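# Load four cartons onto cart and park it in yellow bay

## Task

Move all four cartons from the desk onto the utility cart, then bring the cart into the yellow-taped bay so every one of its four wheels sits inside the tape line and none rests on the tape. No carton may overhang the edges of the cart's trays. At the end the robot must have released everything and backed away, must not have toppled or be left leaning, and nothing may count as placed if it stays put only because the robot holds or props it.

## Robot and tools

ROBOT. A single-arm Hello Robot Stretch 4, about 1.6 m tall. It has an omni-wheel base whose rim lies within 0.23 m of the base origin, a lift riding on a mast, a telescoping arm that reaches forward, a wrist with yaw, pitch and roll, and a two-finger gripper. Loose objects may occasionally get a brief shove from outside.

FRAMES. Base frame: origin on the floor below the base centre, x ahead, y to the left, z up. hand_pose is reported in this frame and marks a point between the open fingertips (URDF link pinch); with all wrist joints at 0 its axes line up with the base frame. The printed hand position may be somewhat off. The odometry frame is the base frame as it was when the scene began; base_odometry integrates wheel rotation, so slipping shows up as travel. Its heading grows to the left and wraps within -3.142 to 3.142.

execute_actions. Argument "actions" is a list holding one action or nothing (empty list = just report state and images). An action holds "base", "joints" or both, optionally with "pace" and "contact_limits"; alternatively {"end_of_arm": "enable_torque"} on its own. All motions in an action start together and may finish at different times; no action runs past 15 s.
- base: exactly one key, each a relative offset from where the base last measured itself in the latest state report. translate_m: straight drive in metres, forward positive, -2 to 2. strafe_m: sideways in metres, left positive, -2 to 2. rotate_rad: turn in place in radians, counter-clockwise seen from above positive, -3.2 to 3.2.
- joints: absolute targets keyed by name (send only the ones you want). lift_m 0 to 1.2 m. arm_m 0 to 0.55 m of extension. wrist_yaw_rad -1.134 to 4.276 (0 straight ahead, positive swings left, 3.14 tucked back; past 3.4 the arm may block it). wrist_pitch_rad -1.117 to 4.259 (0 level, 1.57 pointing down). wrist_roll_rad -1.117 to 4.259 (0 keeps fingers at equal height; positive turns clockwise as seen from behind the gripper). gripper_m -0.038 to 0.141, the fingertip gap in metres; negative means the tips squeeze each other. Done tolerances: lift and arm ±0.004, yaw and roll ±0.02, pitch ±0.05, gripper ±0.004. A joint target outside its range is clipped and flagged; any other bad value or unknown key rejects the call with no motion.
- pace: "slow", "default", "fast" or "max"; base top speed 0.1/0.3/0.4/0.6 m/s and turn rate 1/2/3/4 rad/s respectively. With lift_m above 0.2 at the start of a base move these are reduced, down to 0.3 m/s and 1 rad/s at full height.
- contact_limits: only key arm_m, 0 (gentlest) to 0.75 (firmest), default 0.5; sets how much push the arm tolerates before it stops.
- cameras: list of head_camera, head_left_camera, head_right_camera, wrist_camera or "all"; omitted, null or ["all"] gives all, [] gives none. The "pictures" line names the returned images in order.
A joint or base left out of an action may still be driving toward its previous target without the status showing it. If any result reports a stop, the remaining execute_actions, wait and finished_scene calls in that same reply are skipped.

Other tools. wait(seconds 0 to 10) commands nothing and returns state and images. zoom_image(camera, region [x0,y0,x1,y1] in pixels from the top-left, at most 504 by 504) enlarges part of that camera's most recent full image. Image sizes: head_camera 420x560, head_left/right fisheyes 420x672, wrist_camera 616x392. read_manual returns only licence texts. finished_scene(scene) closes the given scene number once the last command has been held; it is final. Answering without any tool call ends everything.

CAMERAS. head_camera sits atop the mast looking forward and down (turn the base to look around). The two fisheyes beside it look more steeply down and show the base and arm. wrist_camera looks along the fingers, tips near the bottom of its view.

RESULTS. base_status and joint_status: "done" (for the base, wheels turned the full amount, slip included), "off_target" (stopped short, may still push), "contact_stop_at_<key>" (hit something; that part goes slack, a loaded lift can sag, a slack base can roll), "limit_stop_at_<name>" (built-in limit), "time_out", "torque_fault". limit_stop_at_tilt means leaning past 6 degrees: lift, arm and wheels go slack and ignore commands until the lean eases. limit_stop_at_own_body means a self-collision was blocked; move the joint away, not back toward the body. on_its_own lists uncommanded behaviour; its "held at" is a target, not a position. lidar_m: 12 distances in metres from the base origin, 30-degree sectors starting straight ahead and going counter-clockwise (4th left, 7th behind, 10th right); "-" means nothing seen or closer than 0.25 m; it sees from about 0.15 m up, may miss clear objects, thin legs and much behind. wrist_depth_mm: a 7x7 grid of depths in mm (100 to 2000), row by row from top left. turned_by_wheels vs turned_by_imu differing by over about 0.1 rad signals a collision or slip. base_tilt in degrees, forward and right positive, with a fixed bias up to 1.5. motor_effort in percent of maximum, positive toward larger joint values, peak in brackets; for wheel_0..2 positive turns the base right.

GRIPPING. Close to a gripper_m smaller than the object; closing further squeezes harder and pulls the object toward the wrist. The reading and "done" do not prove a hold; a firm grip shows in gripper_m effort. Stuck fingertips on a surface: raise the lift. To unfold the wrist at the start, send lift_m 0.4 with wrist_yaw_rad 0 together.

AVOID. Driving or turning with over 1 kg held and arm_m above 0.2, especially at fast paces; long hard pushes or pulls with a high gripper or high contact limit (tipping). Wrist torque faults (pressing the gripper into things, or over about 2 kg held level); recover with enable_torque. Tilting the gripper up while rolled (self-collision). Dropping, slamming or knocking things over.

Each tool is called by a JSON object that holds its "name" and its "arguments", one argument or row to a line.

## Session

{"name": "execute_actions", "arguments": {
  "actions": [
    {"joints":{"lift_m":1.1,"wrist_yaw_rad":0,"wrist_pitch_rad":1.57,"gripper_m":0.141}}
  ]
}}

Scene clock: 1.87 s.
base_odometry: x=+0.000 y=+0.000 heading=+0.000 (m, m, rad; odometry frame)
turned_by_wheels: +0.000 (rad since the last result)
turned_by_imu: +0.001 (rad since the last result)
base_tilt: forward=-0.2 right=-0.1 (deg)
lidar_m: 2.42 0.76 0.84 1.90 2.12 1.25 0.92 0.89 1.79 1.62 1.57 1.70
base_status: not commanded
joint_positions: lift_m=+0.221 arm_m=-0.003 wrist_yaw_rad=+2.598 wrist_pitch_rad=+0.578 wrist_roll_rad=-0.011 gripper_m=+0.141
joint_status: lift_m limit_stop_at_own_body (moved +0.032 of +0.911); wrist_yaw_rad limit_stop_at_own_body (moved -0.585 of -3.183); wrist_pitch_rad limit_stop_at_own_body (moved +0.589 of +1.582); the others done
on_its_own: wrist_yaw_rad is held at +2.598, not at your +0.000, since a limit_stop_at_own_body; wrist_pitch_rad is held at +0.576, not at your +1.570, since a limit_stop_at_own_body; lift_m is slack since a limit_stop_at_own_body (your +1.100 is given up); arm_m is slack since a limit_stop_at_own_body
motor_effort: lift_m=+18(23) arm_m=+0(0) wrist_yaw_rad=+2(3) wrist_pitch_rad=-4(6) wrist_roll_rad=-1(2) gripper_m=-1(5) wheel_0=+1(0) wheel_1=+1(1) wheel_2=-1(1) (%)
hand_pose: x=+0.0066 y=+0.1997 z=+0.2420 quat_wxyz=(+0.256, -0.276, +0.071, +0.924) (m; base frame)
wrist_depth_mm: 1537 1661 1661 1661 1661 1618 1661 / 1205 1182 1138 1138 1138 1138 1160 / 878 878 866 866 842 866 866 / 699 707 699 699 691 683 691 / 279 281 282 580 585 574 569 / 238 231 227 236 473 218 488 / 212 208 214 109 442 427 433
pictures: head_camera, head_left_camera, head_right_camera, wrist_camera
Images, in order (width x height): head_camera 420x560, head_left_camera 420x672, head_right_camera 420x672, wrist_camera 616x392.

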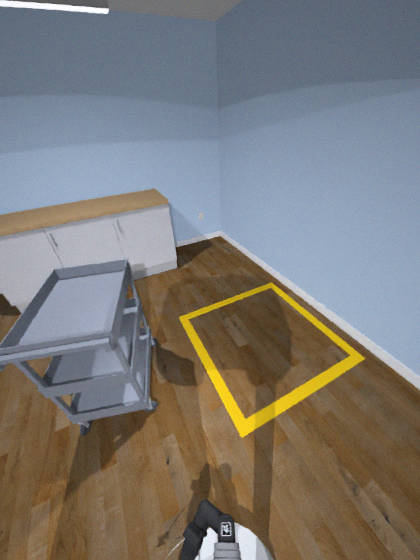

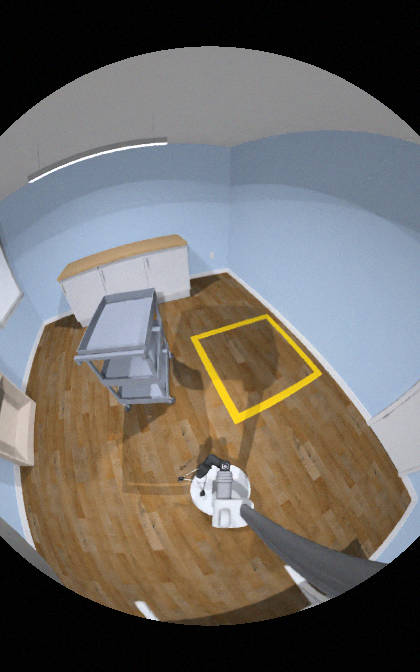

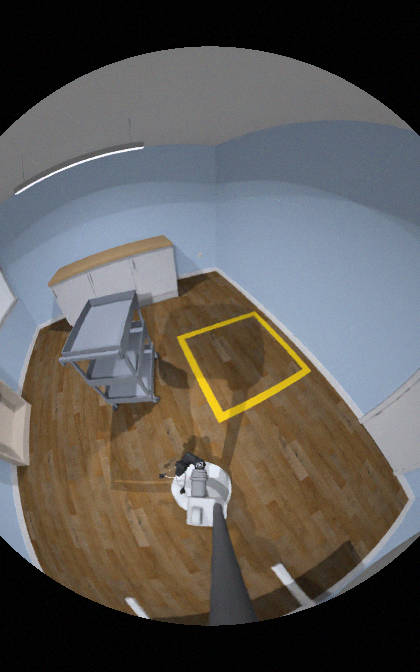

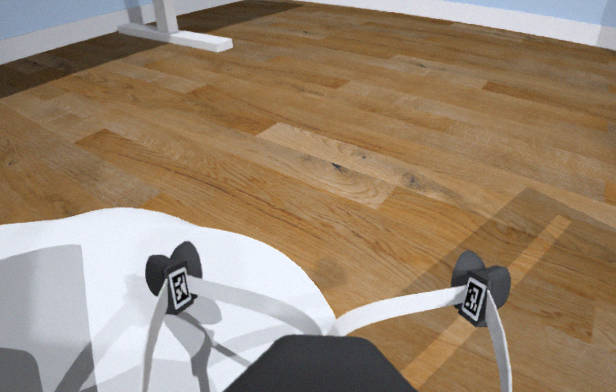

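{"name": "execute_actions", "arguments": {
  "actions": [
    {"joints":{"lift_m":1.1,"wrist_yaw_rad":0,"wrist_pitch_rad":0},"base":{"rotate_rad":3.14}}
  ],
  "cameras": ["head_camera","head_left_camera"]
}}

Scene clock: 8.93 s.
base_odometry: x=+0.000 y=+0.000 heading=+3.139 (m, m, rad; odometry frame)
turned_by_wheels: +3.139 (rad since the last result)
turned_by_imu: +3.232 (rad since the last result)
base_tilt: forward=-0.2 right=+0.0 (deg)
lidar_m: 0.89 0.89 1.82 1.61 1.58 1.73 2.44 0.75 0.86 1.89 2.13 1.20
base_status: done
joint_positions: lift_m=+1.100 arm_m=-0.003 wrist_yaw_rad=+0.000 wrist_pitch_rad=+0.002 wrist_roll_rad=-0.011 gripper_m=+0.141
joint_status: all done
on_its_own: arm_m is slack since a limit_stop_at_own_body
motor_effort: lift_m=+22(22) arm_m=+0(0) wrist_yaw_rad=+1(5) wrist_pitch_rad=-6(11) wrist_roll_rad=-1(2) gripper_m=+0(0) wheel_0=-2(7) wheel_1=-2(6) wheel_2=-3(11) (%)
hand_pose: x=+0.4568 y=-0.0873 z=+1.2771 quat_wxyz=(+1.000, -0.005, +0.001, +0.000) (m; base frame)
wrist_depth_mm: 1229 1397 1464 1618 1756 1983 1921 / 1255 1366 1464 1576 1808 1983 1983 / 1308 1366 1499 1576 1808 - 1921 / 1308 1366 1499 1661 1808 - 1921 / 1281 1397 1464 1618 1756 - 1983 / 788 854 891 1008 946 218 1921 / 741 732 788 109 1397 - 1983
pictures: head_camera, head_left_camera
Images, in order (width x height): head_camera 420x560, head_left_camera 420x672.

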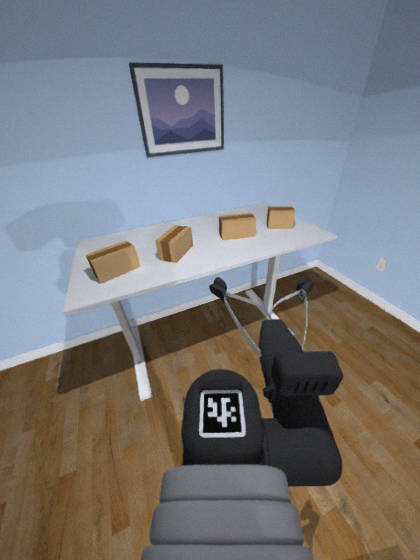

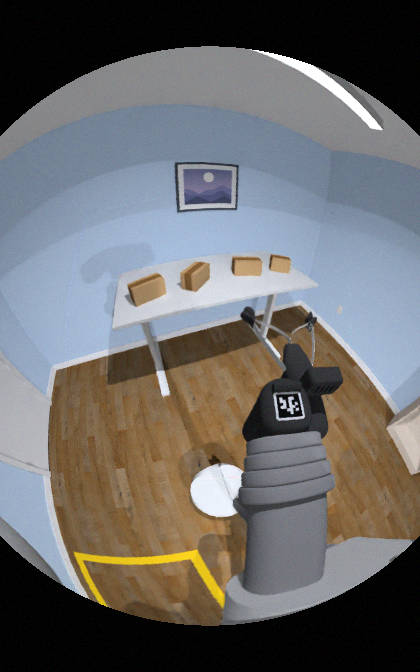

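{"name": "execute_actions", "arguments": {
  "actions": [
    {"base":{"translate_m":0.55},"joints":{"wrist_pitch_rad":1.57,"arm_m":0.5}}
  ],
  "cameras": []
}}

{"name": "execute_actions", "arguments": {
  "actions": [
    {"base":{"strafe_m":0.2}}
  ],
  "cameras": ["wrist_camera"]
}}

Scene clock: 16.47 s.
base_odometry: x=-0.550 y=+0.001 heading=+3.140 (m, m, rad; odometry frame)
turned_by_wheels: +0.000 (rad since the last result)
turned_by_imu: +0.001 (rad since the last result)
base_tilt: forward=-0.1 right=+0.1 (deg)
lidar_m: 0.40 0.38 0.43 1.83 1.77 1.98 2.97 1.29 2.11 1.90 1.88 0.52
base_status: done
joint_positions: lift_m=+1.100 arm_m=+0.499 wrist_yaw_rad=+0.000 wrist_pitch_rad=+1.570 wrist_roll_rad=-0.011 gripper_m=+0.141
joint_status: all done
motor_effort: lift_m=+22(22) arm_m=+4(6) wrist_yaw_rad=+1(3) wrist_pitch_rad=+1(5) wrist_roll_rad=-1(1) gripper_m=-2(1) wheel_0=+3(7) wheel_1=+3(4) wheel_2=-3(12) (%)
hand_pose: x=+0.6704 y=-0.0874 z=+0.9894 quat_wxyz=(+0.707, -0.004, +0.707, +0.004) (m; base frame)
wrist_depth_mm: 267 265 145 144 152 163 - / 270 266 263 221 254 253 252 / 272 268 265 263 259 257 255 / 274 270 268 265 262 259 256 / 278 276 270 268 264 260 259 / 282 278 272 268 266 218 262 / 283 281 277 109 270 266 264
pictures: none
No camera images: the call's "cameras" was empty. Leave "cameras" out to get every camera's image.

Scene clock: 18.40 s.
base_odometry: x=-0.550 y=-0.199 heading=+3.140 (m, m, rad; odometry frame)
turned_by_wheels: +0.000 (rad since the last result)
turned_by_imu: +0.000 (rad since the last result)
base_tilt: forward=-0.2 right=+0.0 (deg)
lidar_m: 0.31 0.30 0.34 1.66 1.58 1.79 2.64 1.32 2.33 2.10 0.91 0.42
base_status: done
joint_positions: lift_m=+1.100 arm_m=+0.499 wrist_yaw_rad=+0.000 wrist_pitch_rad=+1.570 wrist_roll_rad=-0.011 gripper_m=+0.141
joint_status: not commanded
motor_effort: lift_m=+22(22) arm_m=+4(4) wrist_yaw_rad=+1(1) wrist_pitch_rad=+0(1) wrist_roll_rad=-1(1) gripper_m=+0(0) wheel_0=-3(8) wheel_1=+0(10) wheel_2=+0(3) (%)
hand_pose: x=+0.6703 y=-0.0874 z=+0.9894 quat_wxyz=(+0.707, -0.004, +0.707, +0.004) (m; base frame)
wrist_depth_mm: 268 264 260 257 255 251 238 / 270 266 264 260 257 255 250 / 152 265 266 263 259 256 255 / 153 175 267 266 263 259 256 / 154 182 270 268 265 260 259 / 156 175 273 270 267 220 263 / 157 181 277 109 268 266 264
pictures: wrist_camera
Images, in order (width x height): wrist_camera 616x392.

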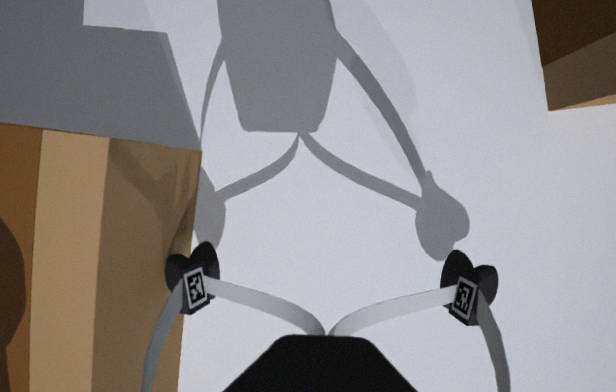

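{"name": "execute_actions", "arguments": {
  "actions": [
    {"joints":{"lift_m":1.2},"base":{"strafe_m":0.1}}
  ],
  "cameras": ["wrist_camera"]
}}

Scene clock: 24.20 s.
base_odometry: x=-0.551 y=-0.299 heading=+3.139 (m, m, rad; odometry frame)
turned_by_wheels: +0.000 (rad since the last result)
turned_by_imu: +0.001 (rad since the last result)
base_tilt: forward=-0.2 right=+0.2 (deg)
lidar_m: 0.28 0.25 0.30 1.54 1.52 1.65 2.46 1.41 1.67 2.19 0.80 0.36
base_status: done
joint_positions: lift_m=+1.198 arm_m=+0.499 wrist_yaw_rad=+0.000 wrist_pitch_rad=+1.570 wrist_roll_rad=-0.011 gripper_m=+0.141
joint_status: all done
joint sent to its limit — the command would take lift_m past its upper limit, so that joint was sent only as far as its limit.
motor_effort: lift_m=+22(24) arm_m=+5(4) wrist_yaw_rad=+1(1) wrist_pitch_rad=+1(0) wrist_roll_rad=-1(2) gripper_m=+0(2) wheel_0=-1(14) wheel_1=+1(3) wheel_2=-1(0) (%)
hand_pose: x=+0.6704 y=-0.0874 z=+1.0879 quat_wxyz=(+0.707, -0.004, +0.707, +0.004) (m; base frame)
wrist_depth_mm: 368 364 357 355 349 347 340 / 370 364 362 357 353 347 345 / 373 252 362 362 355 353 349 / 255 251 312 364 359 353 351 / 257 253 283 368 364 357 355 / 357 256 255 373 364 218 357 / 320 258 257 109 370 366 362
pictures: wrist_camera
Images, in order (width x height): wrist_camera 616x392.

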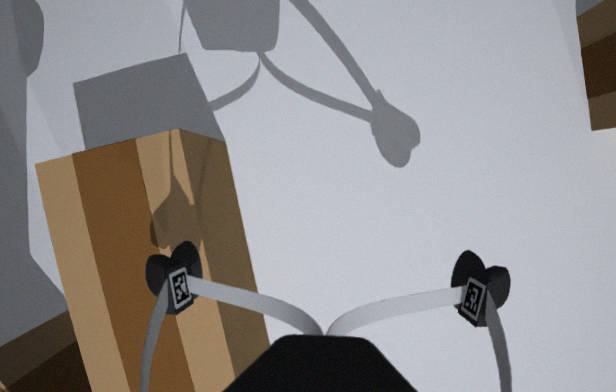

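{"name": "execute_actions", "arguments": {
  "actions": [
    {"base":{"strafe_m":0.095},"joints":{"arm_m":0.475,"wrist_roll_rad":-0.3}}
  ],
  "cameras": ["wrist_camera"]
}}

Scene clock: 31.93 s.
base_odometry: x=-0.551 y=-0.394 heading=+3.139 (m, m, rad; odometry frame)
turned_by_wheels: +0.000 (rad since the last result)
turned_by_imu: +0.002 (rad since the last result)
base_tilt: forward=-0.2 right=+0.1 (deg)
lidar_m: 0.25 0.25 0.25 1.45 1.43 1.57 2.39 1.44 1.67 2.30 0.74 0.34
base_status: done
joint_positions: lift_m=+1.198 arm_m=+0.476 wrist_yaw_rad=+0.000 wrist_pitch_rad=+1.570 wrist_roll_rad=-0.300 gripper_m=+0.141
joint_status: all done
motor_effort: lift_m=+22(22) arm_m=-4(5) wrist_yaw_rad=+1(1) wrist_pitch_rad=+1(1) wrist_roll_rad=-3(3) gripper_m=-1(1) wheel_0=-2(12) wheel_1=+2(8) wheel_2=+0(0) (%)
hand_pose: x=+0.6469 y=-0.0874 z=+1.0879 quat_wxyz=(+0.699, -0.106, +0.699, +0.105) (m; base frame)
wrist_depth_mm: 368 364 357 353 349 343 340 / 373 368 359 355 353 349 343 / 375 370 248 244 355 351 347 / 379 375 249 245 359 355 351 / 382 375 250 248 362 357 355 / 262 285 252 249 364 217 355 / 264 268 256 109 368 364 359
pictures: wrist_camera
Images, in order (width x height): wrist_camera 616x392.

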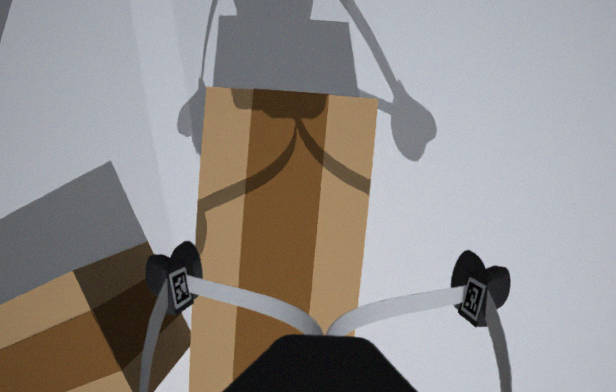

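{"name": "execute_actions", "arguments": {
  "actions": [
    {"base":{"strafe_m":0.02}}
  ],
  "cameras": ["wrist_camera"]
}}

Scene clock: 48.27 s.
base_odometry: x=-0.551 y=-0.414 heading=+3.139 (m, m, rad; odometry frame)
turned_by_wheels: +0.000 (rad since the last result)
turned_by_imu: +0.001 (rad since the last result)
base_tilt: forward=-0.2 right=+0.0 (deg)
lidar_m: 0.25 0.25 0.27 1.44 1.41 1.57 2.35 1.46 1.65 2.31 0.70 0.31
base_status: done
joint_positions: lift_m=+1.198 arm_m=+0.476 wrist_yaw_rad=+0.000 wrist_pitch_rad=+1.570 wrist_roll_rad=-0.300 gripper_m=+0.141
joint_status: not commanded
motor_effort: lift_m=+22(22) arm_m=-4(4) wrist_yaw_rad=+1(1) wrist_pitch_rad=+1(0) wrist_roll_rad=-3(2) gripper_m=+0(1) wheel_0=-1(11) wheel_1=-1(10) wheel_2=+0(1) (%)
hand_pose: x=+0.6469 y=-0.0874 z=+1.0879 quat_wxyz=(+0.699, -0.106, +0.699, +0.105) (m; base frame)
wrist_depth_mm: 368 364 359 353 351 347 342 / 370 366 364 357 353 349 343 / 373 370 366 243 243 351 347 / 377 375 368 245 246 355 351 / 384 375 251 248 359 357 353 / 263 262 253 249 248 217 355 / 264 260 257 109 368 362 362
pictures: wrist_camera
Images, in order (width x height): wrist_camera 616x392.

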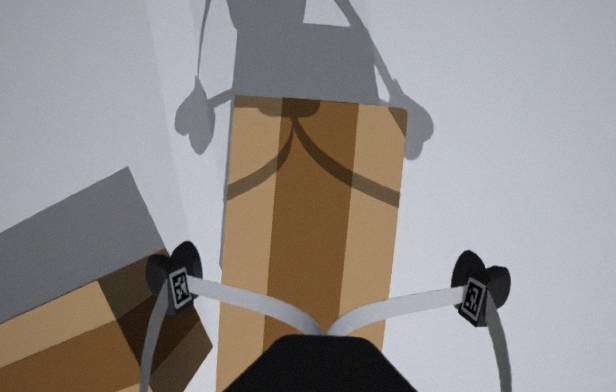

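{"name": "execute_actions", "arguments": {
  "actions": [
    {"joints":{"lift_m":1.125}}
  ],
  "cameras": []
}}

{"name": "execute_actions", "arguments": {
  "actions": [
    {"joints":{"gripper_m":0.03}}
  ],
  "cameras": ["wrist_camera"]
}}

Scene clock: 52.77 s.
base_odometry: x=-0.551 y=-0.414 heading=+3.139 (m, m, rad; odometry frame)
turned_by_wheels: +0.000 (rad since the last result)
turned_by_imu: +0.002 (rad since the last result)
base_tilt: forward=+0.0 right=+0.0 (deg)
lidar_m: 0.25 0.25 0.26 1.42 1.42 1.56 2.36 1.45 1.68 2.30 0.71 0.30
base_status: not commanded
joint_positions: lift_m=+1.126 arm_m=+0.476 wrist_yaw_rad=+0.000 wrist_pitch_rad=+1.572 wrist_roll_rad=-0.300 gripper_m=+0.141
joint_status: all done
motor_effort: lift_m=+9(22) arm_m=-4(5) wrist_yaw_rad=+3(3) wrist_pitch_rad=-5(6) wrist_roll_rad=-2(3) gripper_m=+0(1) wheel_0=+0(2) wheel_1=-1(1) wheel_2=+0(0) (%)
hand_pose: x=+0.6463 y=-0.0874 z=+1.0155 quat_wxyz=(+0.699, -0.105, +0.700, +0.105) (m; base frame)
wrist_depth_mm: 297 294 290 287 281 279 276 / 300 296 175 173 171 282 278 / 304 300 177 173 172 285 279 / 306 301 178 175 173 286 283 / 309 304 180 177 176 287 285 / 224 255 181 178 177 209 290 / 198 255 183 109 178 294 291
pictures: none
No camera images: the call's "cameras" was empty. Leave "cameras" out to get every camera's image.

Scene clock: 54.87 s.
base_odometry: x=-0.551 y=-0.414 heading=+3.139 (m, m, rad; odometry frame)
turned_by_wheels: +0.000 (rad since the last result)
turned_by_imu: +0.001 (rad since the last result)
base_tilt: forward=-0.1 right=+0.0 (deg)
lidar_m: 0.25 0.25 0.25 1.43 1.40 1.56 2.35 1.45 1.64 2.33 0.71 0.30
base_status: not commanded
joint_positions: lift_m=+1.125 arm_m=+0.476 wrist_yaw_rad=+0.000 wrist_pitch_rad=+1.570 wrist_roll_rad=-0.300 gripper_m=+0.031
joint_status: all done
motor_effort: lift_m=+16(16) arm_m=-4(4) wrist_yaw_rad=+2(3) wrist_pitch_rad=+1(5) wrist_roll_rad=-2(2) gripper_m=-30(32) wheel_0=+0(0) wheel_1=-1(1) wheel_2=+0(0) (%)
hand_pose: x=+0.6469 y=-0.0874 z=+1.0148 quat_wxyz=(+0.700, -0.106, +0.699, +0.105) (m; base frame)
wrist_depth_mm: 291 287 285 279 277 272 271 / 296 290 161 159 157 274 272 / 298 294 163 160 158 277 276 / 300 296 164 161 160 279 277 / 304 298 166 163 161 282 282 / 225 179 167 164 163 171 283 / 198 258 169 109 163 289 -
pictures: wrist_camera
Images, in order (width x height): wrist_camera 616x392.

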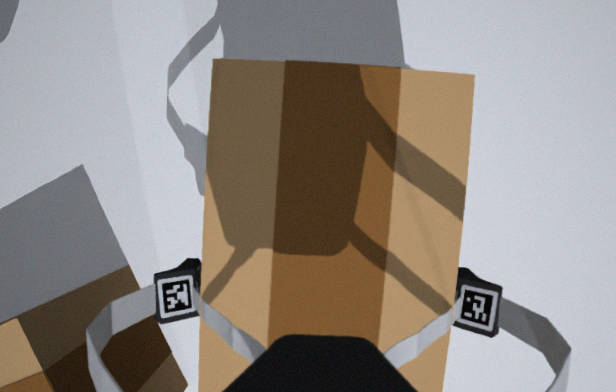

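Held. Lift, retract, turn around.

{"name": "execute_actions", "arguments": {
  "actions": [
    {"joints":{"lift_m":1.2}}
  ],
  "cameras": []
}}

{"name": "execute_actions", "arguments": {
  "actions": [
    {"joints":{"arm_m":0.05},"base":{"translate_m":-0.3}}
  ],
  "cameras": []
}}

{"name": "execute_actions", "arguments": {
  "actions": [
    {"base":{"rotate_rad":3.1}}
  ]
}}

Scene clock: 60.80 s.
base_odometry: x=-0.551 y=-0.414 heading=+3.139 (m, m, rad; odometry frame)
turned_by_wheels: +0.000 (rad since the last result)
turned_by_imu: +0.001 (rad since the last result)
base_tilt: forward=-0.2 right=+0.0 (deg)
lidar_m: 0.25 0.25 0.25 1.41 1.41 1.56 2.33 1.46 1.67 2.30 0.69 0.31
base_status: not commanded
joint_positions: lift_m=+1.198 arm_m=+0.476 wrist_yaw_rad=+0.000 wrist_pitch_rad=+1.570 wrist_roll_rad=-0.300 gripper_m=+0.031
joint_status: all done
joint sent to its limit — the command would take lift_m past its upper limit, so that joint was sent only as far as its limit.
motor_effort: lift_m=+26(28) arm_m=-4(4) wrist_yaw_rad=+2(2) wrist_pitch_rad=+1(1) wrist_roll_rad=-2(2) gripper_m=-31(30) wheel_0=+0(0) wheel_1=-1(1) wheel_2=+0(0) (%)
hand_pose: x=+0.6469 y=-0.0874 z=+1.0876 quat_wxyz=(+0.700, -0.106, +0.699, +0.105) (m; base frame)
wrist_depth_mm: 366 364 355 351 347 342 336 / 370 364 161 158 157 343 343 / 373 366 163 160 159 345 345 / 377 375 164 162 160 349 347 / 382 375 165 163 161 355 353 / 260 178 167 165 163 171 355 / 262 258 169 109 164 359 -
pictures: none
No camera images: the call's "cameras" was empty. Leave "cameras" out to get every camera's image.

Scene clock: 63.27 s.
base_odometry: x=-0.251 y=-0.414 heading=+3.139 (m, m, rad; odometry frame)
turned_by_wheels: +0.000 (rad since the last result)
turned_by_imu: +0.002 (rad since the last result)
base_tilt: forward=-0.1 right=+0.0 (deg)
lidar_m: 0.26 0.50 1.40 1.30 1.28 1.41 2.15 1.22 1.28 2.32 1.42 0.70
base_status: done
joint_positions: lift_m=+1.198 arm_m=+0.051 wrist_yaw_rad=+0.000 wrist_pitch_rad=+1.570 wrist_roll_rad=-0.300 gripper_m=+0.031
joint_status: all done
motor_effort: lift_m=+26(26) arm_m=-4(6) wrist_yaw_rad=+2(4) wrist_pitch_rad=+1(6) wrist_roll_rad=-2(5) gripper_m=-30(31) wheel_0=-2(8) wheel_1=-1(10) wheel_2=+2(13) (%)
hand_pose: x=+0.2219 y=-0.0874 z=+1.0876 quat_wxyz=(+0.699, -0.106, +0.699, +0.105) (m; base frame)
wrist_depth_mm: 1336 1308 1281 1281 1255 1229 1229 / 1336 1308 161 158 158 1255 1229 / 1366 1336 163 160 158 1229 1255 / 1397 1336 164 161 160 1281 1255 / 1366 1336 166 163 161 1255 1281 / 1397 178 167 164 163 171 1281 / 1397 1366 168 109 164 1281 1336
pictures: none
No camera images: the call's "cameras" was empty. Leave "cameras" out to get every camera's image.

Scene clock: 67.63 s.
base_odometry: x=-0.251 y=-0.414 heading=-0.045 (m, m, rad; odometry frame)
turned_by_wheels: +3.099 (rad since the last result)
turned_by_imu: +3.189 (rad since the last result)
base_tilt: forward=-0.1 right=-0.1 (deg)
lidar_m: 0.27 1.24 1.27 2.29 1.43 0.66 0.52 0.51 1.38 1.31 1.29 1.45
base_status: done
joint_positions: lift_m=+1.198 arm_m=+0.051 wrist_yaw_rad=+0.000 wrist_pitch_rad=+1.570 wrist_roll_rad=-0.300 gripper_m=+0.031
joint_status: not commanded
motor_effort: lift_m=+25(26) arm_m=-4(5) wrist_yaw_rad=+1(2) wrist_pitch_rad=+2(2) wrist_roll_rad=-2(2) gripper_m=-30(30) wheel_0=-4(8) wheel_1=-4(8) wheel_2=-5(9) (%)
hand_pose: x=+0.2220 y=-0.0874 z=+1.0876 quat_wxyz=(+0.700, -0.106, +0.699, +0.106) (m; base frame)
wrist_depth_mm: 1336 1308 1281 1255 1255 1229 1229 / 1308 1336 161 159 157 1229 1255 / 1366 1366 163 160 158 1281 1255 / 1366 1336 163 162 160 1281 1255 / 1366 1366 166 163 161 1281 1255 / 1397 177 167 165 163 171 1281 / 1430 1397 169 109 164 1308 1336
pictures: head_camera, head_left_camera, head_right_camera, wrist_camera
Images, in order (width x height): head_camera 420x560, head_left_camera 420x672, head_right_camera 420x672, wrist_camera 616x392.

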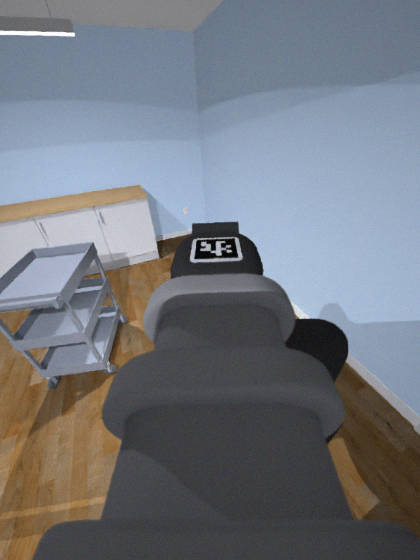

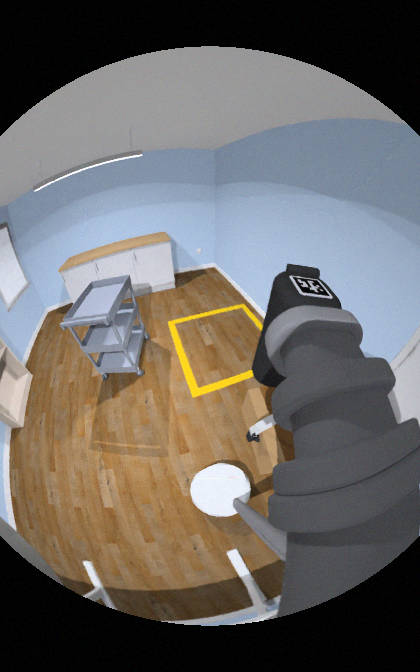

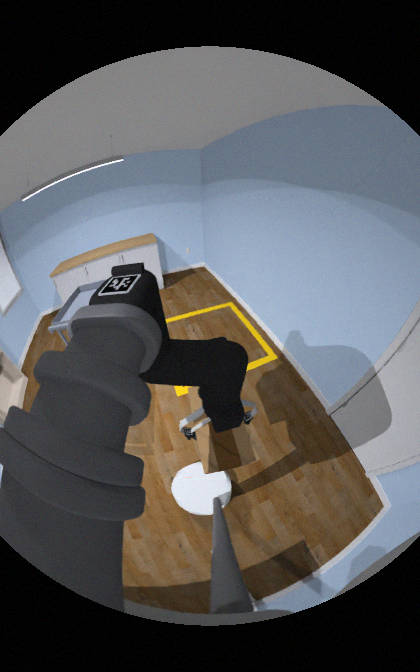

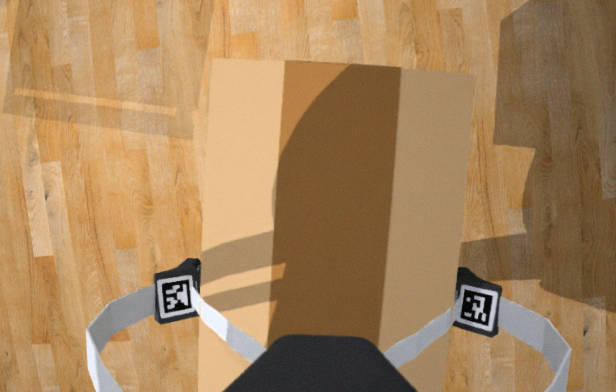

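{"name": "execute_actions", "arguments": {
  "actions": [
    {"base":{"rotate_rad":0.55}}
  ],
  "cameras": []
}}

{"name": "execute_actions", "arguments": {
  "actions": [
    {"base":{"translate_m":0.6}}
  ]
}}

Scene clock: 74.03 s.
base_odometry: x=-0.251 y=-0.414 heading=+0.504 (m, m, rad; odometry frame)
turned_by_wheels: +0.549 (rad since the last result)
turned_by_imu: +0.567 (rad since the last result)
base_tilt: forward=-0.2 right=+0.1 (deg)
lidar_m: 0.25 1.29 2.31 1.31 0.63 0.51 0.49 1.42 1.31 1.28 1.45 2.25
base_status: done
joint_positions: lift_m=+1.198 arm_m=+0.051 wrist_yaw_rad=+0.000 wrist_pitch_rad=+1.570 wrist_roll_rad=-0.300 gripper_m=+0.031
joint_status: not commanded
motor_effort: lift_m=+26(26) arm_m=-4(4) wrist_yaw_rad=+1(1) wrist_pitch_rad=+1(2) wrist_roll_rad=-3(2) gripper_m=-28(32) wheel_0=-3(6) wheel_1=-4(7) wheel_2=-3(9) (%)
hand_pose: x=+0.2220 y=-0.0874 z=+1.0876 quat_wxyz=(+0.700, -0.106, +0.699, +0.106) (m; base frame)
wrist_depth_mm: 1336 1308 1281 1281 1281 1281 1205 / 1336 1308 161 159 157 1255 1255 / 1336 1336 163 160 159 1255 1255 / 1366 1366 164 161 160 1281 1255 / 1366 1366 166 163 162 1281 1308 / 1430 178 167 164 163 170 1255 / 1397 1366 168 109 164 1281 1308
pictures: none
No camera images: the call's "cameras" was empty. Leave "cameras" out to get every camera's image.

Scene clock: 77.53 s.
base_odometry: x=+0.274 y=-0.124 heading=+0.505 (m, m, rad; odometry frame)
turned_by_wheels: +0.000 (rad since the last result)
turned_by_imu: +0.000 (rad since the last result)
base_tilt: forward=-0.1 right=+0.1 (deg)
lidar_m: 0.26 0.65 2.05 2.32 1.41 1.07 1.11 1.73 1.41 1.41 1.52 2.21
base_status: done
joint_positions: lift_m=+1.198 arm_m=+0.051 wrist_yaw_rad=+0.000 wrist_pitch_rad=+1.570 wrist_roll_rad=-0.300 gripper_m=+0.031
joint_status: not commanded
motor_effort: lift_m=+25(25) arm_m=-4(4) wrist_yaw_rad=+1(1) wrist_pitch_rad=+1(3) wrist_roll_rad=-2(2) gripper_m=-31(31) wheel_0=+3(11) wheel_1=+2(6) wheel_2=-1(12) (%)
hand_pose: x=+0.2219 y=-0.0874 z=+1.0876 quat_wxyz=(+0.700, -0.106, +0.699, +0.106) (m; base frame)
wrist_depth_mm: 1281 1308 1308 1281 1255 1255 1229 / 1336 1336 161 159 157 1229 1229 / 1366 1336 163 160 159 1255 1229 / 1366 1336 164 161 160 1281 1255 / 1366 1366 165 163 161 1281 1281 / 1397 177 167 164 163 171 1281 / 1397 1397 169 109 164 1308 1308
pictures: head_camera, head_left_camera, head_right_camera, wrist_camera
Images, in order (width x height): head_camera 420x560, head_left_camera 420x672, head_right_camera 420x672, wrist_camera 616x392.

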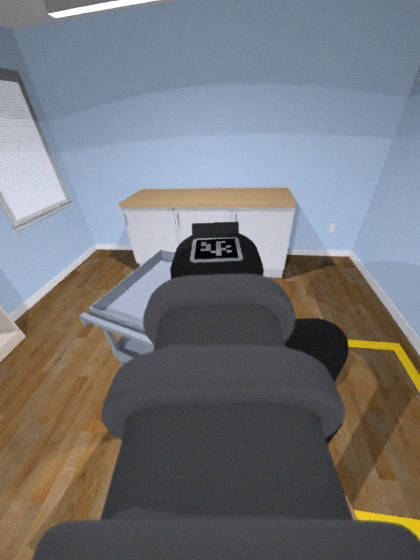

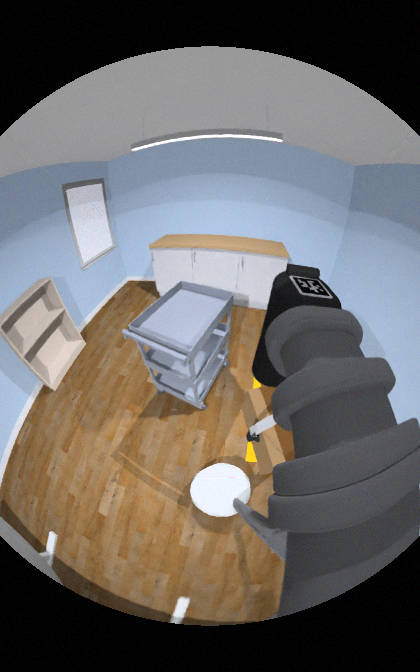

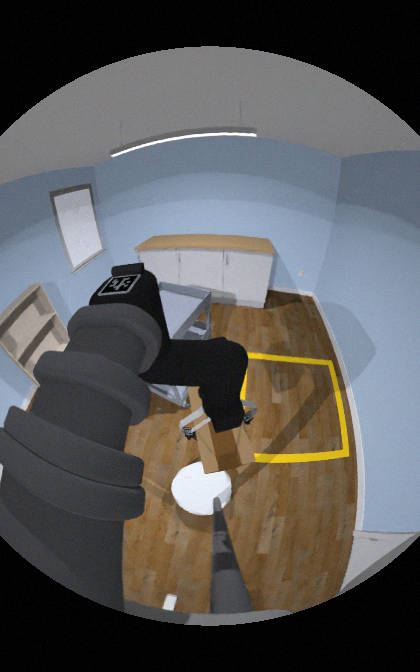

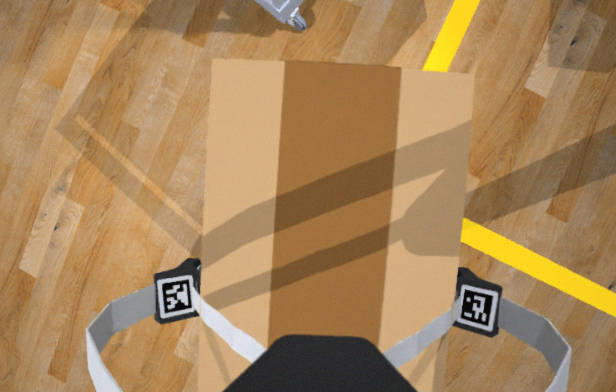

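{"name": "execute_actions", "arguments": {
  "actions": [
    {"base":{"strafe_m":0.1},"joints":{"arm_m":0.4}}
  ],
  "cameras": ["wrist_camera"]
}}

Scene clock: 83.33 s.
base_odometry: x=+0.226 y=-0.037 heading=+0.505 (m, m, rad; odometry frame)
turned_by_wheels: +0.000 (rad since the last result)
turned_by_imu: +0.002 (rad since the last result)
base_tilt: forward=-0.2 right=+0.0 (deg)
lidar_m: 0.42 0.63 1.96 2.22 1.38 1.10 1.10 1.87 1.51 1.49 1.67 0.46
base_status: done
joint_positions: lift_m=+1.198 arm_m=+0.399 wrist_yaw_rad=+0.000 wrist_pitch_rad=+1.570 wrist_roll_rad=-0.300 gripper_m=+0.031
joint_status: all done
motor_effort: lift_m=+25(25) arm_m=+5(5) wrist_yaw_rad=+1(1) wrist_pitch_rad=+1(3) wrist_roll_rad=-2(2) gripper_m=-29(31) wheel_0=+0(9) wheel_1=+2(11) wheel_2=+0(1) (%)
hand_pose: x=+0.5704 y=-0.0874 z=+1.0876 quat_wxyz=(+0.700, -0.106, +0.699, +0.106) (m; base frame)
wrist_depth_mm: 1308 512 512 809 1229 1255 1229 / 1336 1308 161 159 157 1255 1229 / 1336 1336 163 160 158 1281 1255 / 1366 1336 164 161 160 1255 1255 / 1366 1397 166 163 161 1255 1255 / 1397 178 167 164 163 171 1281 / 1397 1366 169 109 164 1308 1255
pictures: wrist_camera
Images, in order (width x height): wrist_camera 616x392.

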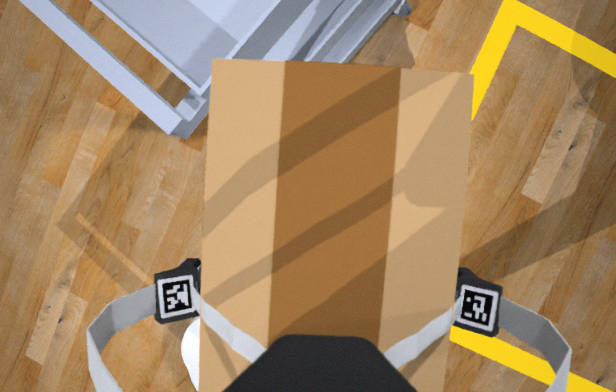

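{"name": "execute_actions", "arguments": {
  "actions": [
    {"base":{"translate_m":0.12},"joints":{"wrist_roll_rad":0.35,"arm_m":0.5}}
  ],
  "cameras": ["wrist_camera","head_left_camera"]
}}

Scene clock: 94.27 s.
base_odometry: x=+0.331 y=+0.021 heading=+0.505 (m, m, rad; odometry frame)
turned_by_wheels: +0.000 (rad since the last result)
turned_by_imu: +0.001 (rad since the last result)
base_tilt: forward=-0.1 right=+0.1 (deg)
lidar_m: 0.51 0.50 1.91 1.92 1.52 1.24 1.19 1.90 1.51 1.51 1.67 2.07
base_status: done
joint_positions: lift_m=+1.198 arm_m=+0.499 wrist_yaw_rad=+0.000 wrist_pitch_rad=+1.570 wrist_roll_rad=+0.350 gripper_m=+0.031
joint_status: all done
motor_effort: lift_m=+25(25) arm_m=+4(6) wrist_yaw_rad=+1(3) wrist_pitch_rad=+1(5) wrist_roll_rad=+0(5) gripper_m=-32(32) wheel_0=+4(7) wheel_1=+2(1) wheel_2=-3(12) (%)
hand_pose: x=+0.6705 y=-0.0874 z=+1.0876 quat_wxyz=(+0.697, +0.123, +0.696, -0.123) (m; base frame)
wrist_depth_mm: 517 512 508 1281 1255 1255 1255 / 525 517 161 159 157 1281 1255 / 530 521 163 160 158 1255 1255 / 530 525 164 161 160 1281 1281 / 544 535 166 163 161 1281 1281 / 544 178 167 164 163 171 1308 / 488 492 169 109 163 1336 1308
pictures: head_left_camera, wrist_camera
Images, in order (width x height): head_left_camera 420x672, wrist_camera 616x392.

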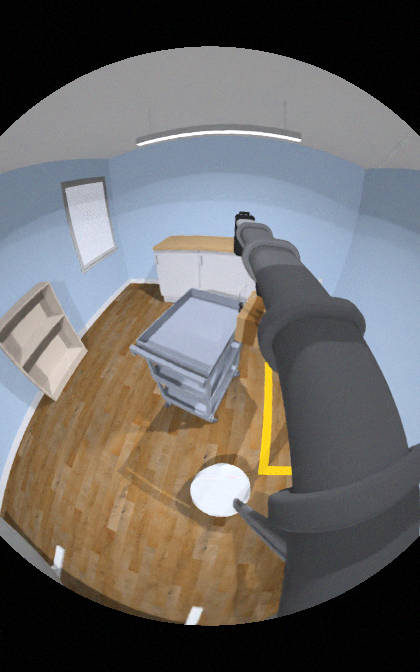

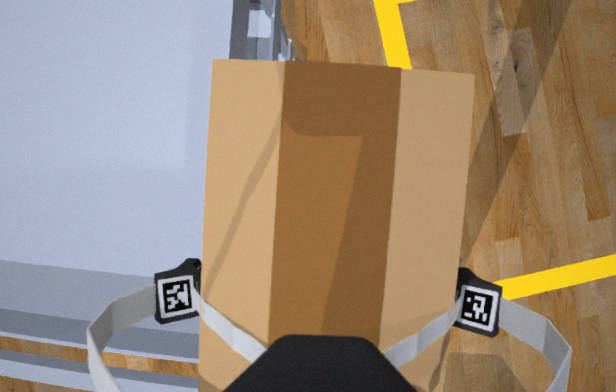

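{"name": "execute_actions", "arguments": {
  "actions": [
    {"base":{"strafe_m":0.17},"joints":{"arm_m":0.55}}
  ],
  "cameras": ["wrist_camera"]
}}

Scene clock: 103.00 s.
base_odometry: x=+0.249 y=+0.170 heading=+0.505 (m, m, rad; odometry frame)
turned_by_wheels: +0.000 (rad since the last result)
turned_by_imu: +0.001 (rad since the last result)
base_tilt: forward=+0.0 right=+0.0 (deg)
lidar_m: 0.47 0.58 1.75 2.02 1.49 1.20 1.19 2.10 1.67 1.67 1.85 1.06
base_status: done
joint_positions: lift_m=+1.198 arm_m=+0.547 wrist_yaw_rad=+0.000 wrist_pitch_rad=+1.570 wrist_roll_rad=+0.350 gripper_m=+0.031
joint_status: all done
joint sent to its limit — the command would take arm_m past its upper limit, so that joint was sent only as far as its limit.
motor_effort: lift_m=+25(25) arm_m=+4(4) wrist_yaw_rad=+1(1) wrist_pitch_rad=+1(4) wrist_roll_rad=+0(0) gripper_m=-31(31) wheel_0=-1(9) wheel_1=+2(11) wheel_2=+0(2) (%)
hand_pose: x=+0.7177 y=-0.0874 z=+1.0876 quat_wxyz=(+0.697, +0.123, +0.696, -0.123) (m; base frame)
wrist_depth_mm: 517 512 504 504 1255 1229 1255 / 521 521 161 159 158 1255 1255 / 525 521 163 160 158 1229 1229 / 530 525 163 162 160 1281 1255 / 539 530 166 163 161 1281 1308 / 521 178 167 165 163 171 1281 / 480 480 169 109 164 1336 1308
pictures: wrist_camera
Images, in order (width x height): wrist_camera 616x392.

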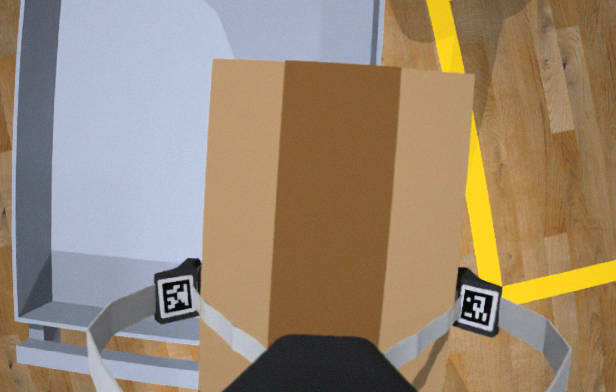

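{"name": "execute_actions", "arguments": {
  "actions": [
    {"base":{"translate_m":0.13}}
  ],
  "cameras": ["wrist_camera"]
}}

Scene clock: 111.57 s.
base_odometry: x=+0.362 y=+0.233 heading=+0.505 (m, m, rad; odometry frame)
turned_by_wheels: +0.000 (rad since the last result)
turned_by_imu: +0.002 (rad since the last result)
base_tilt: forward=-0.1 right=-0.1 (deg)
lidar_m: 0.34 0.39 1.73 1.70 1.68 1.34 1.32 2.14 1.70 1.71 1.87 0.68
base_status: done
joint_positions: lift_m=+1.198 arm_m=+0.547 wrist_yaw_rad=+0.000 wrist_pitch_rad=+1.570 wrist_roll_rad=+0.350 gripper_m=+0.031
joint_status: not commanded
motor_effort: lift_m=+25(26) arm_m=+4(5) wrist_yaw_rad=+1(1) wrist_pitch_rad=+1(3) wrist_roll_rad=+0(0) gripper_m=-30(31) wheel_0=+3(9) wheel_1=+3(6) wheel_2=-2(12) (%)
hand_pose: x=+0.7178 y=-0.0874 z=+1.0876 quat_wxyz=(+0.697, +0.123, +0.696, -0.123) (m; base frame)
wrist_depth_mm: 496 512 504 500 500 1255 1229 / 508 521 161 159 158 1229 1229 / 521 521 163 160 158 1255 1255 / 530 530 164 161 160 1281 1255 / 535 535 166 163 161 1281 1281 / 539 178 167 165 163 171 1308 / 539 544 168 108 164 1336 1281
pictures: wrist_camera
Images, in order (width x height): wrist_camera 616x392.

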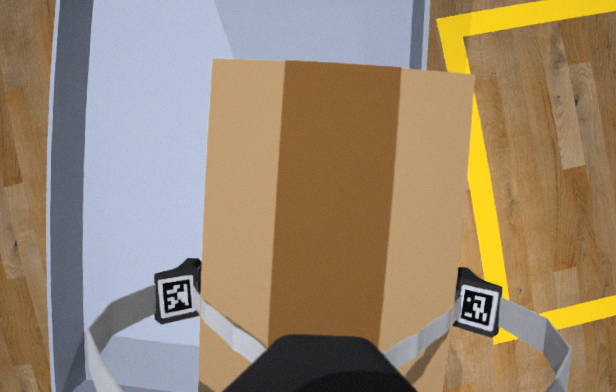

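Lower to 1.03.

{"name": "execute_actions", "arguments": {
  "actions": [
    {"joints":{"lift_m":1.04}}
  ],
  "cameras": ["wrist_camera"]
}}

Scene clock: 116.43 s.
base_odometry: x=+0.362 y=+0.233 heading=+0.505 (m, m, rad; odometry frame)
turned_by_wheels: +0.000 (rad since the last result)
turned_by_imu: +0.002 (rad since the last result)
base_tilt: forward=-0.2 right=+0.1 (deg)
lidar_m: 0.33 0.43 1.74 1.73 1.67 1.34 1.32 2.14 1.73 1.70 1.87 0.67
base_status: not commanded
joint_positions: lift_m=+1.040 arm_m=+0.547 wrist_yaw_rad=+0.000 wrist_pitch_rad=+1.570 wrist_roll_rad=+0.350 gripper_m=+0.031
joint_status: all done
motor_effort: lift_m=+17(24) arm_m=+4(4) wrist_yaw_rad=+1(1) wrist_pitch_rad=+1(1) wrist_roll_rad=+0(0) gripper_m=-29(31) wheel_0=+4(3) wheel_1=+3(3) wheel_2=-3(2) (%)
hand_pose: x=+0.7178 y=-0.0874 z=+0.9298 quat_wxyz=(+0.697, +0.123, +0.696, -0.123) (m; base frame)
wrist_depth_mm: 359 355 351 349 347 1078 1078 / 362 359 161 158 158 1098 1118 / 366 364 162 160 158 1098 1098 / 370 366 164 161 160 1118 1138 / 375 370 165 163 161 1138 1138 / 379 177 167 164 163 170 1138 / 384 379 169 109 164 1160 1138
pictures: wrist_camera
Images, in order (width x height): wrist_camera 616x392.

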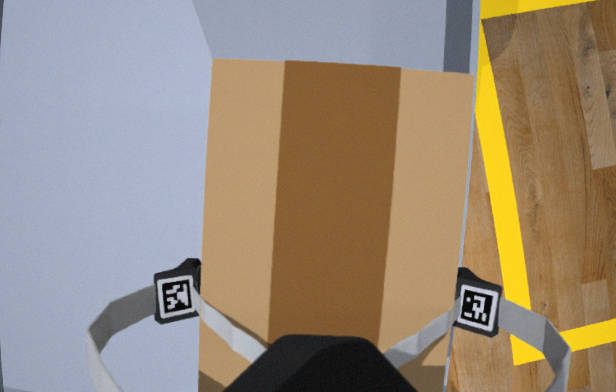

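{"name": "execute_actions", "arguments": {
  "actions": [
    {"base":{"strafe_m":0.04}}
  ],
  "cameras": []
}}

{"name": "execute_actions", "arguments": {
  "actions": [
    {"joints":{"lift_m":0.88}}
  ],
  "cameras": ["wrist_camera"]
}}

Scene clock: 129.47 s.
base_odometry: x=+0.343 y=+0.268 heading=+0.506 (m, m, rad; odometry frame)
turned_by_wheels: +0.000 (rad since the last result)
turned_by_imu: +0.001 (rad since the last result)
base_tilt: forward=-0.2 right=+0.0 (deg)
lidar_m: 0.35 0.46 1.69 1.68 1.71 1.30 1.30 2.21 1.76 1.72 1.93 0.41
base_status: done
joint_positions: lift_m=+1.040 arm_m=+0.547 wrist_yaw_rad=+0.000 wrist_pitch_rad=+1.570 wrist_roll_rad=+0.350 gripper_m=+0.031
joint_status: not commanded
motor_effort: lift_m=+17(17) arm_m=+4(4) wrist_yaw_rad=+1(1) wrist_pitch_rad=+1(2) wrist_roll_rad=+0(0) gripper_m=-31(31) wheel_0=+2(10) wheel_1=+1(15) wheel_2=+0(2) (%)
hand_pose: x=+0.7178 y=-0.0874 z=+0.9298 quat_wxyz=(+0.697, +0.123, +0.696, -0.123) (m; base frame)
wrist_depth_mm: 359 357 353 349 345 343 1098 / 362 359 161 159 158 291 1098 / 368 364 162 160 159 307 1098 / 370 368 164 161 160 306 1118 / 375 368 165 163 162 298 1138 / 382 177 166 165 163 171 1138 / 387 377 169 109 164 355 1160
pictures: none
No camera images: the call's "cameras" was empty. Leave "cameras" out to get every camera's image.

Scene clock: 131.10 s.
base_odometry: x=+0.343 y=+0.268 heading=+0.505 (m, m, rad; odometry frame)
turned_by_wheels: +0.000 (rad since the last result)
turned_by_imu: +0.002 (rad since the last result)
base_tilt: forward=-0.3 right=+0.1 (deg)
lidar_m: 0.34 0.46 1.68 1.67 1.70 1.32 1.32 2.18 1.78 1.72 1.92 0.45
base_status: not commanded
joint_positions: lift_m=+0.942 arm_m=+0.547 wrist_yaw_rad=-0.001 wrist_pitch_rad=+1.569 wrist_roll_rad=+0.350 gripper_m=+0.030
joint_status: lift_m contact_stop (moved -0.098 of -0.160)
on_its_own: lift_m is slack since a contact_stop (your +0.880 is given up)
motor_effort: lift_m=+15(15) arm_m=+4(4) wrist_yaw_rad=+5(10) wrist_pitch_rad=+4(21) wrist_roll_rad=-3(4) gripper_m=-24(29) wheel_0=+0(2) wheel_1=-1(1) wheel_2=-2(2) (%)
hand_pose: x=+0.7180 y=-0.0874 z=+0.8320 quat_wxyz=(+0.697, +0.124, +0.695, -0.124) (m; base frame)
wrist_depth_mm: 272 268 266 263 260 259 234 / 273 271 151 149 148 259 234 / 276 273 152 150 148 260 232 / 278 274 153 151 150 263 229 / 279 278 154 153 151 266 224 / 283 176 155 154 152 167 220 / 285 282 157 109 153 271 -
pictures: wrist_camera
Images, in order (width x height): wrist_camera 616x392.

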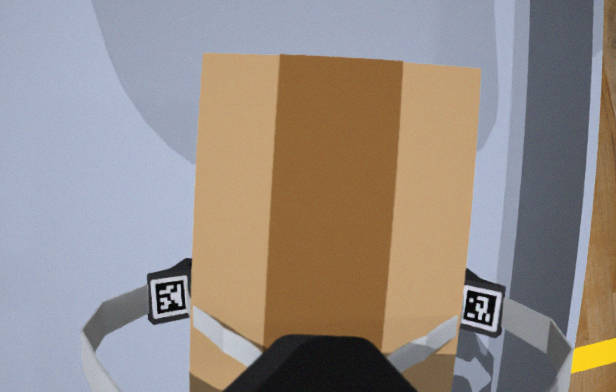

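{"name": "execute_actions", "arguments": {
  "actions": [
    {"joints":{"lift_m":0.96,"gripper_m":0.11}}
  ],
  "cameras": []
}}

{"name": "execute_actions", "arguments": {
  "actions": [
    {"joints":{"lift_m":1.2}}
  ],
  "cameras": ["wrist_camera"]
}}

Scene clock: 136.50 s.
base_odometry: x=+0.343 y=+0.268 heading=+0.505 (m, m, rad; odometry frame)
turned_by_wheels: +0.000 (rad since the last result)
turned_by_imu: +0.002 (rad since the last result)
base_tilt: forward=-0.2 right=+0.1 (deg)
lidar_m: 0.36 0.48 1.70 1.67 1.72 1.31 1.29 2.17 1.74 1.74 1.93 0.41
base_status: not commanded
joint_positions: lift_m=+0.960 arm_m=+0.547 wrist_yaw_rad=-0.001 wrist_pitch_rad=+1.572 wrist_roll_rad=+0.350 gripper_m=+0.110
joint_status: all done
motor_effort: lift_m=+13(25) arm_m=+4(4) wrist_yaw_rad=+5(5) wrist_pitch_rad=-7(14) wrist_roll_rad=-2(3) gripper_m=-4(27) wheel_0=+0(0) wheel_1=-1(1) wheel_2=-2(2) (%)
hand_pose: x=+0.7169 y=-0.0874 z=+0.8501 quat_wxyz=(+0.696, +0.123, +0.697, -0.124) (m; base frame)
wrist_depth_mm: 290 286 283 281 278 276 236 / 291 289 283 167 166 277 236 / 294 293 171 168 167 279 241 / 296 294 172 170 168 282 238 / 298 294 173 171 169 277 241 / 303 300 175 173 171 197 236 / 306 303 177 109 172 289 231
pictures: none
No camera images: the call's "cameras" was empty. Leave "cameras" out to get every camera's image.

Scene clock: 138.57 s.
base_odometry: x=+0.343 y=+0.268 heading=+0.505 (m, m, rad; odometry frame)
turned_by_wheels: +0.000 (rad since the last result)
turned_by_imu: +0.001 (rad since the last result)
base_tilt: forward=-0.1 right=+0.1 (deg)
lidar_m: 0.35 0.47 1.70 1.70 1.70 1.32 1.32 2.17 1.75 1.75 1.91 0.42
base_status: not commanded
joint_positions: lift_m=+1.198 arm_m=+0.547 wrist_yaw_rad=+0.000 wrist_pitch_rad=+1.570 wrist_roll_rad=+0.350 gripper_m=+0.110
joint_status: all done
joint sent to its limit — the command would take lift_m past its upper limit, so that joint was sent only as far as its limit.
motor_effort: lift_m=+22(25) arm_m=+4(4) wrist_yaw_rad=+1(5) wrist_pitch_rad=+1(7) wrist_roll_rad=-2(2) gripper_m=-2(5) wheel_0=+0(0) wheel_1=-1(1) wheel_2=-2(2) (%)
hand_pose: x=+0.7178 y=-0.0874 z=+1.0879 quat_wxyz=(+0.697, +0.123, +0.696, -0.123) (m; base frame)
wrist_depth_mm: 1308 512 508 508 500 1229 1255 / 1308 517 517 512 500 1281 1229 / 1336 525 517 399 504 1281 1281 / 1336 530 525 402 512 1281 1281 / 1366 535 530 407 517 1281 1281 / 1366 544 530 404 407 1308 1308 / 1366 544 544 109 530 1308 1308
pictures: wrist_camera
Images, in order (width x height): wrist_camera 616x392.

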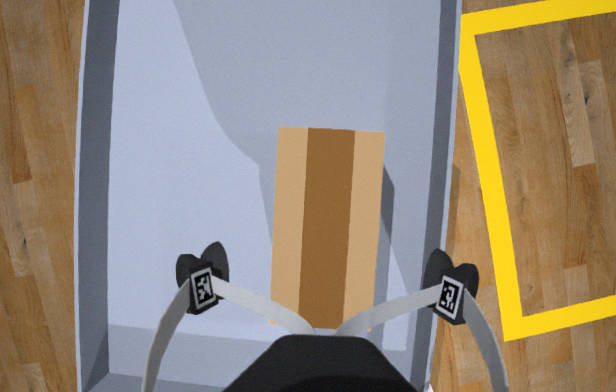

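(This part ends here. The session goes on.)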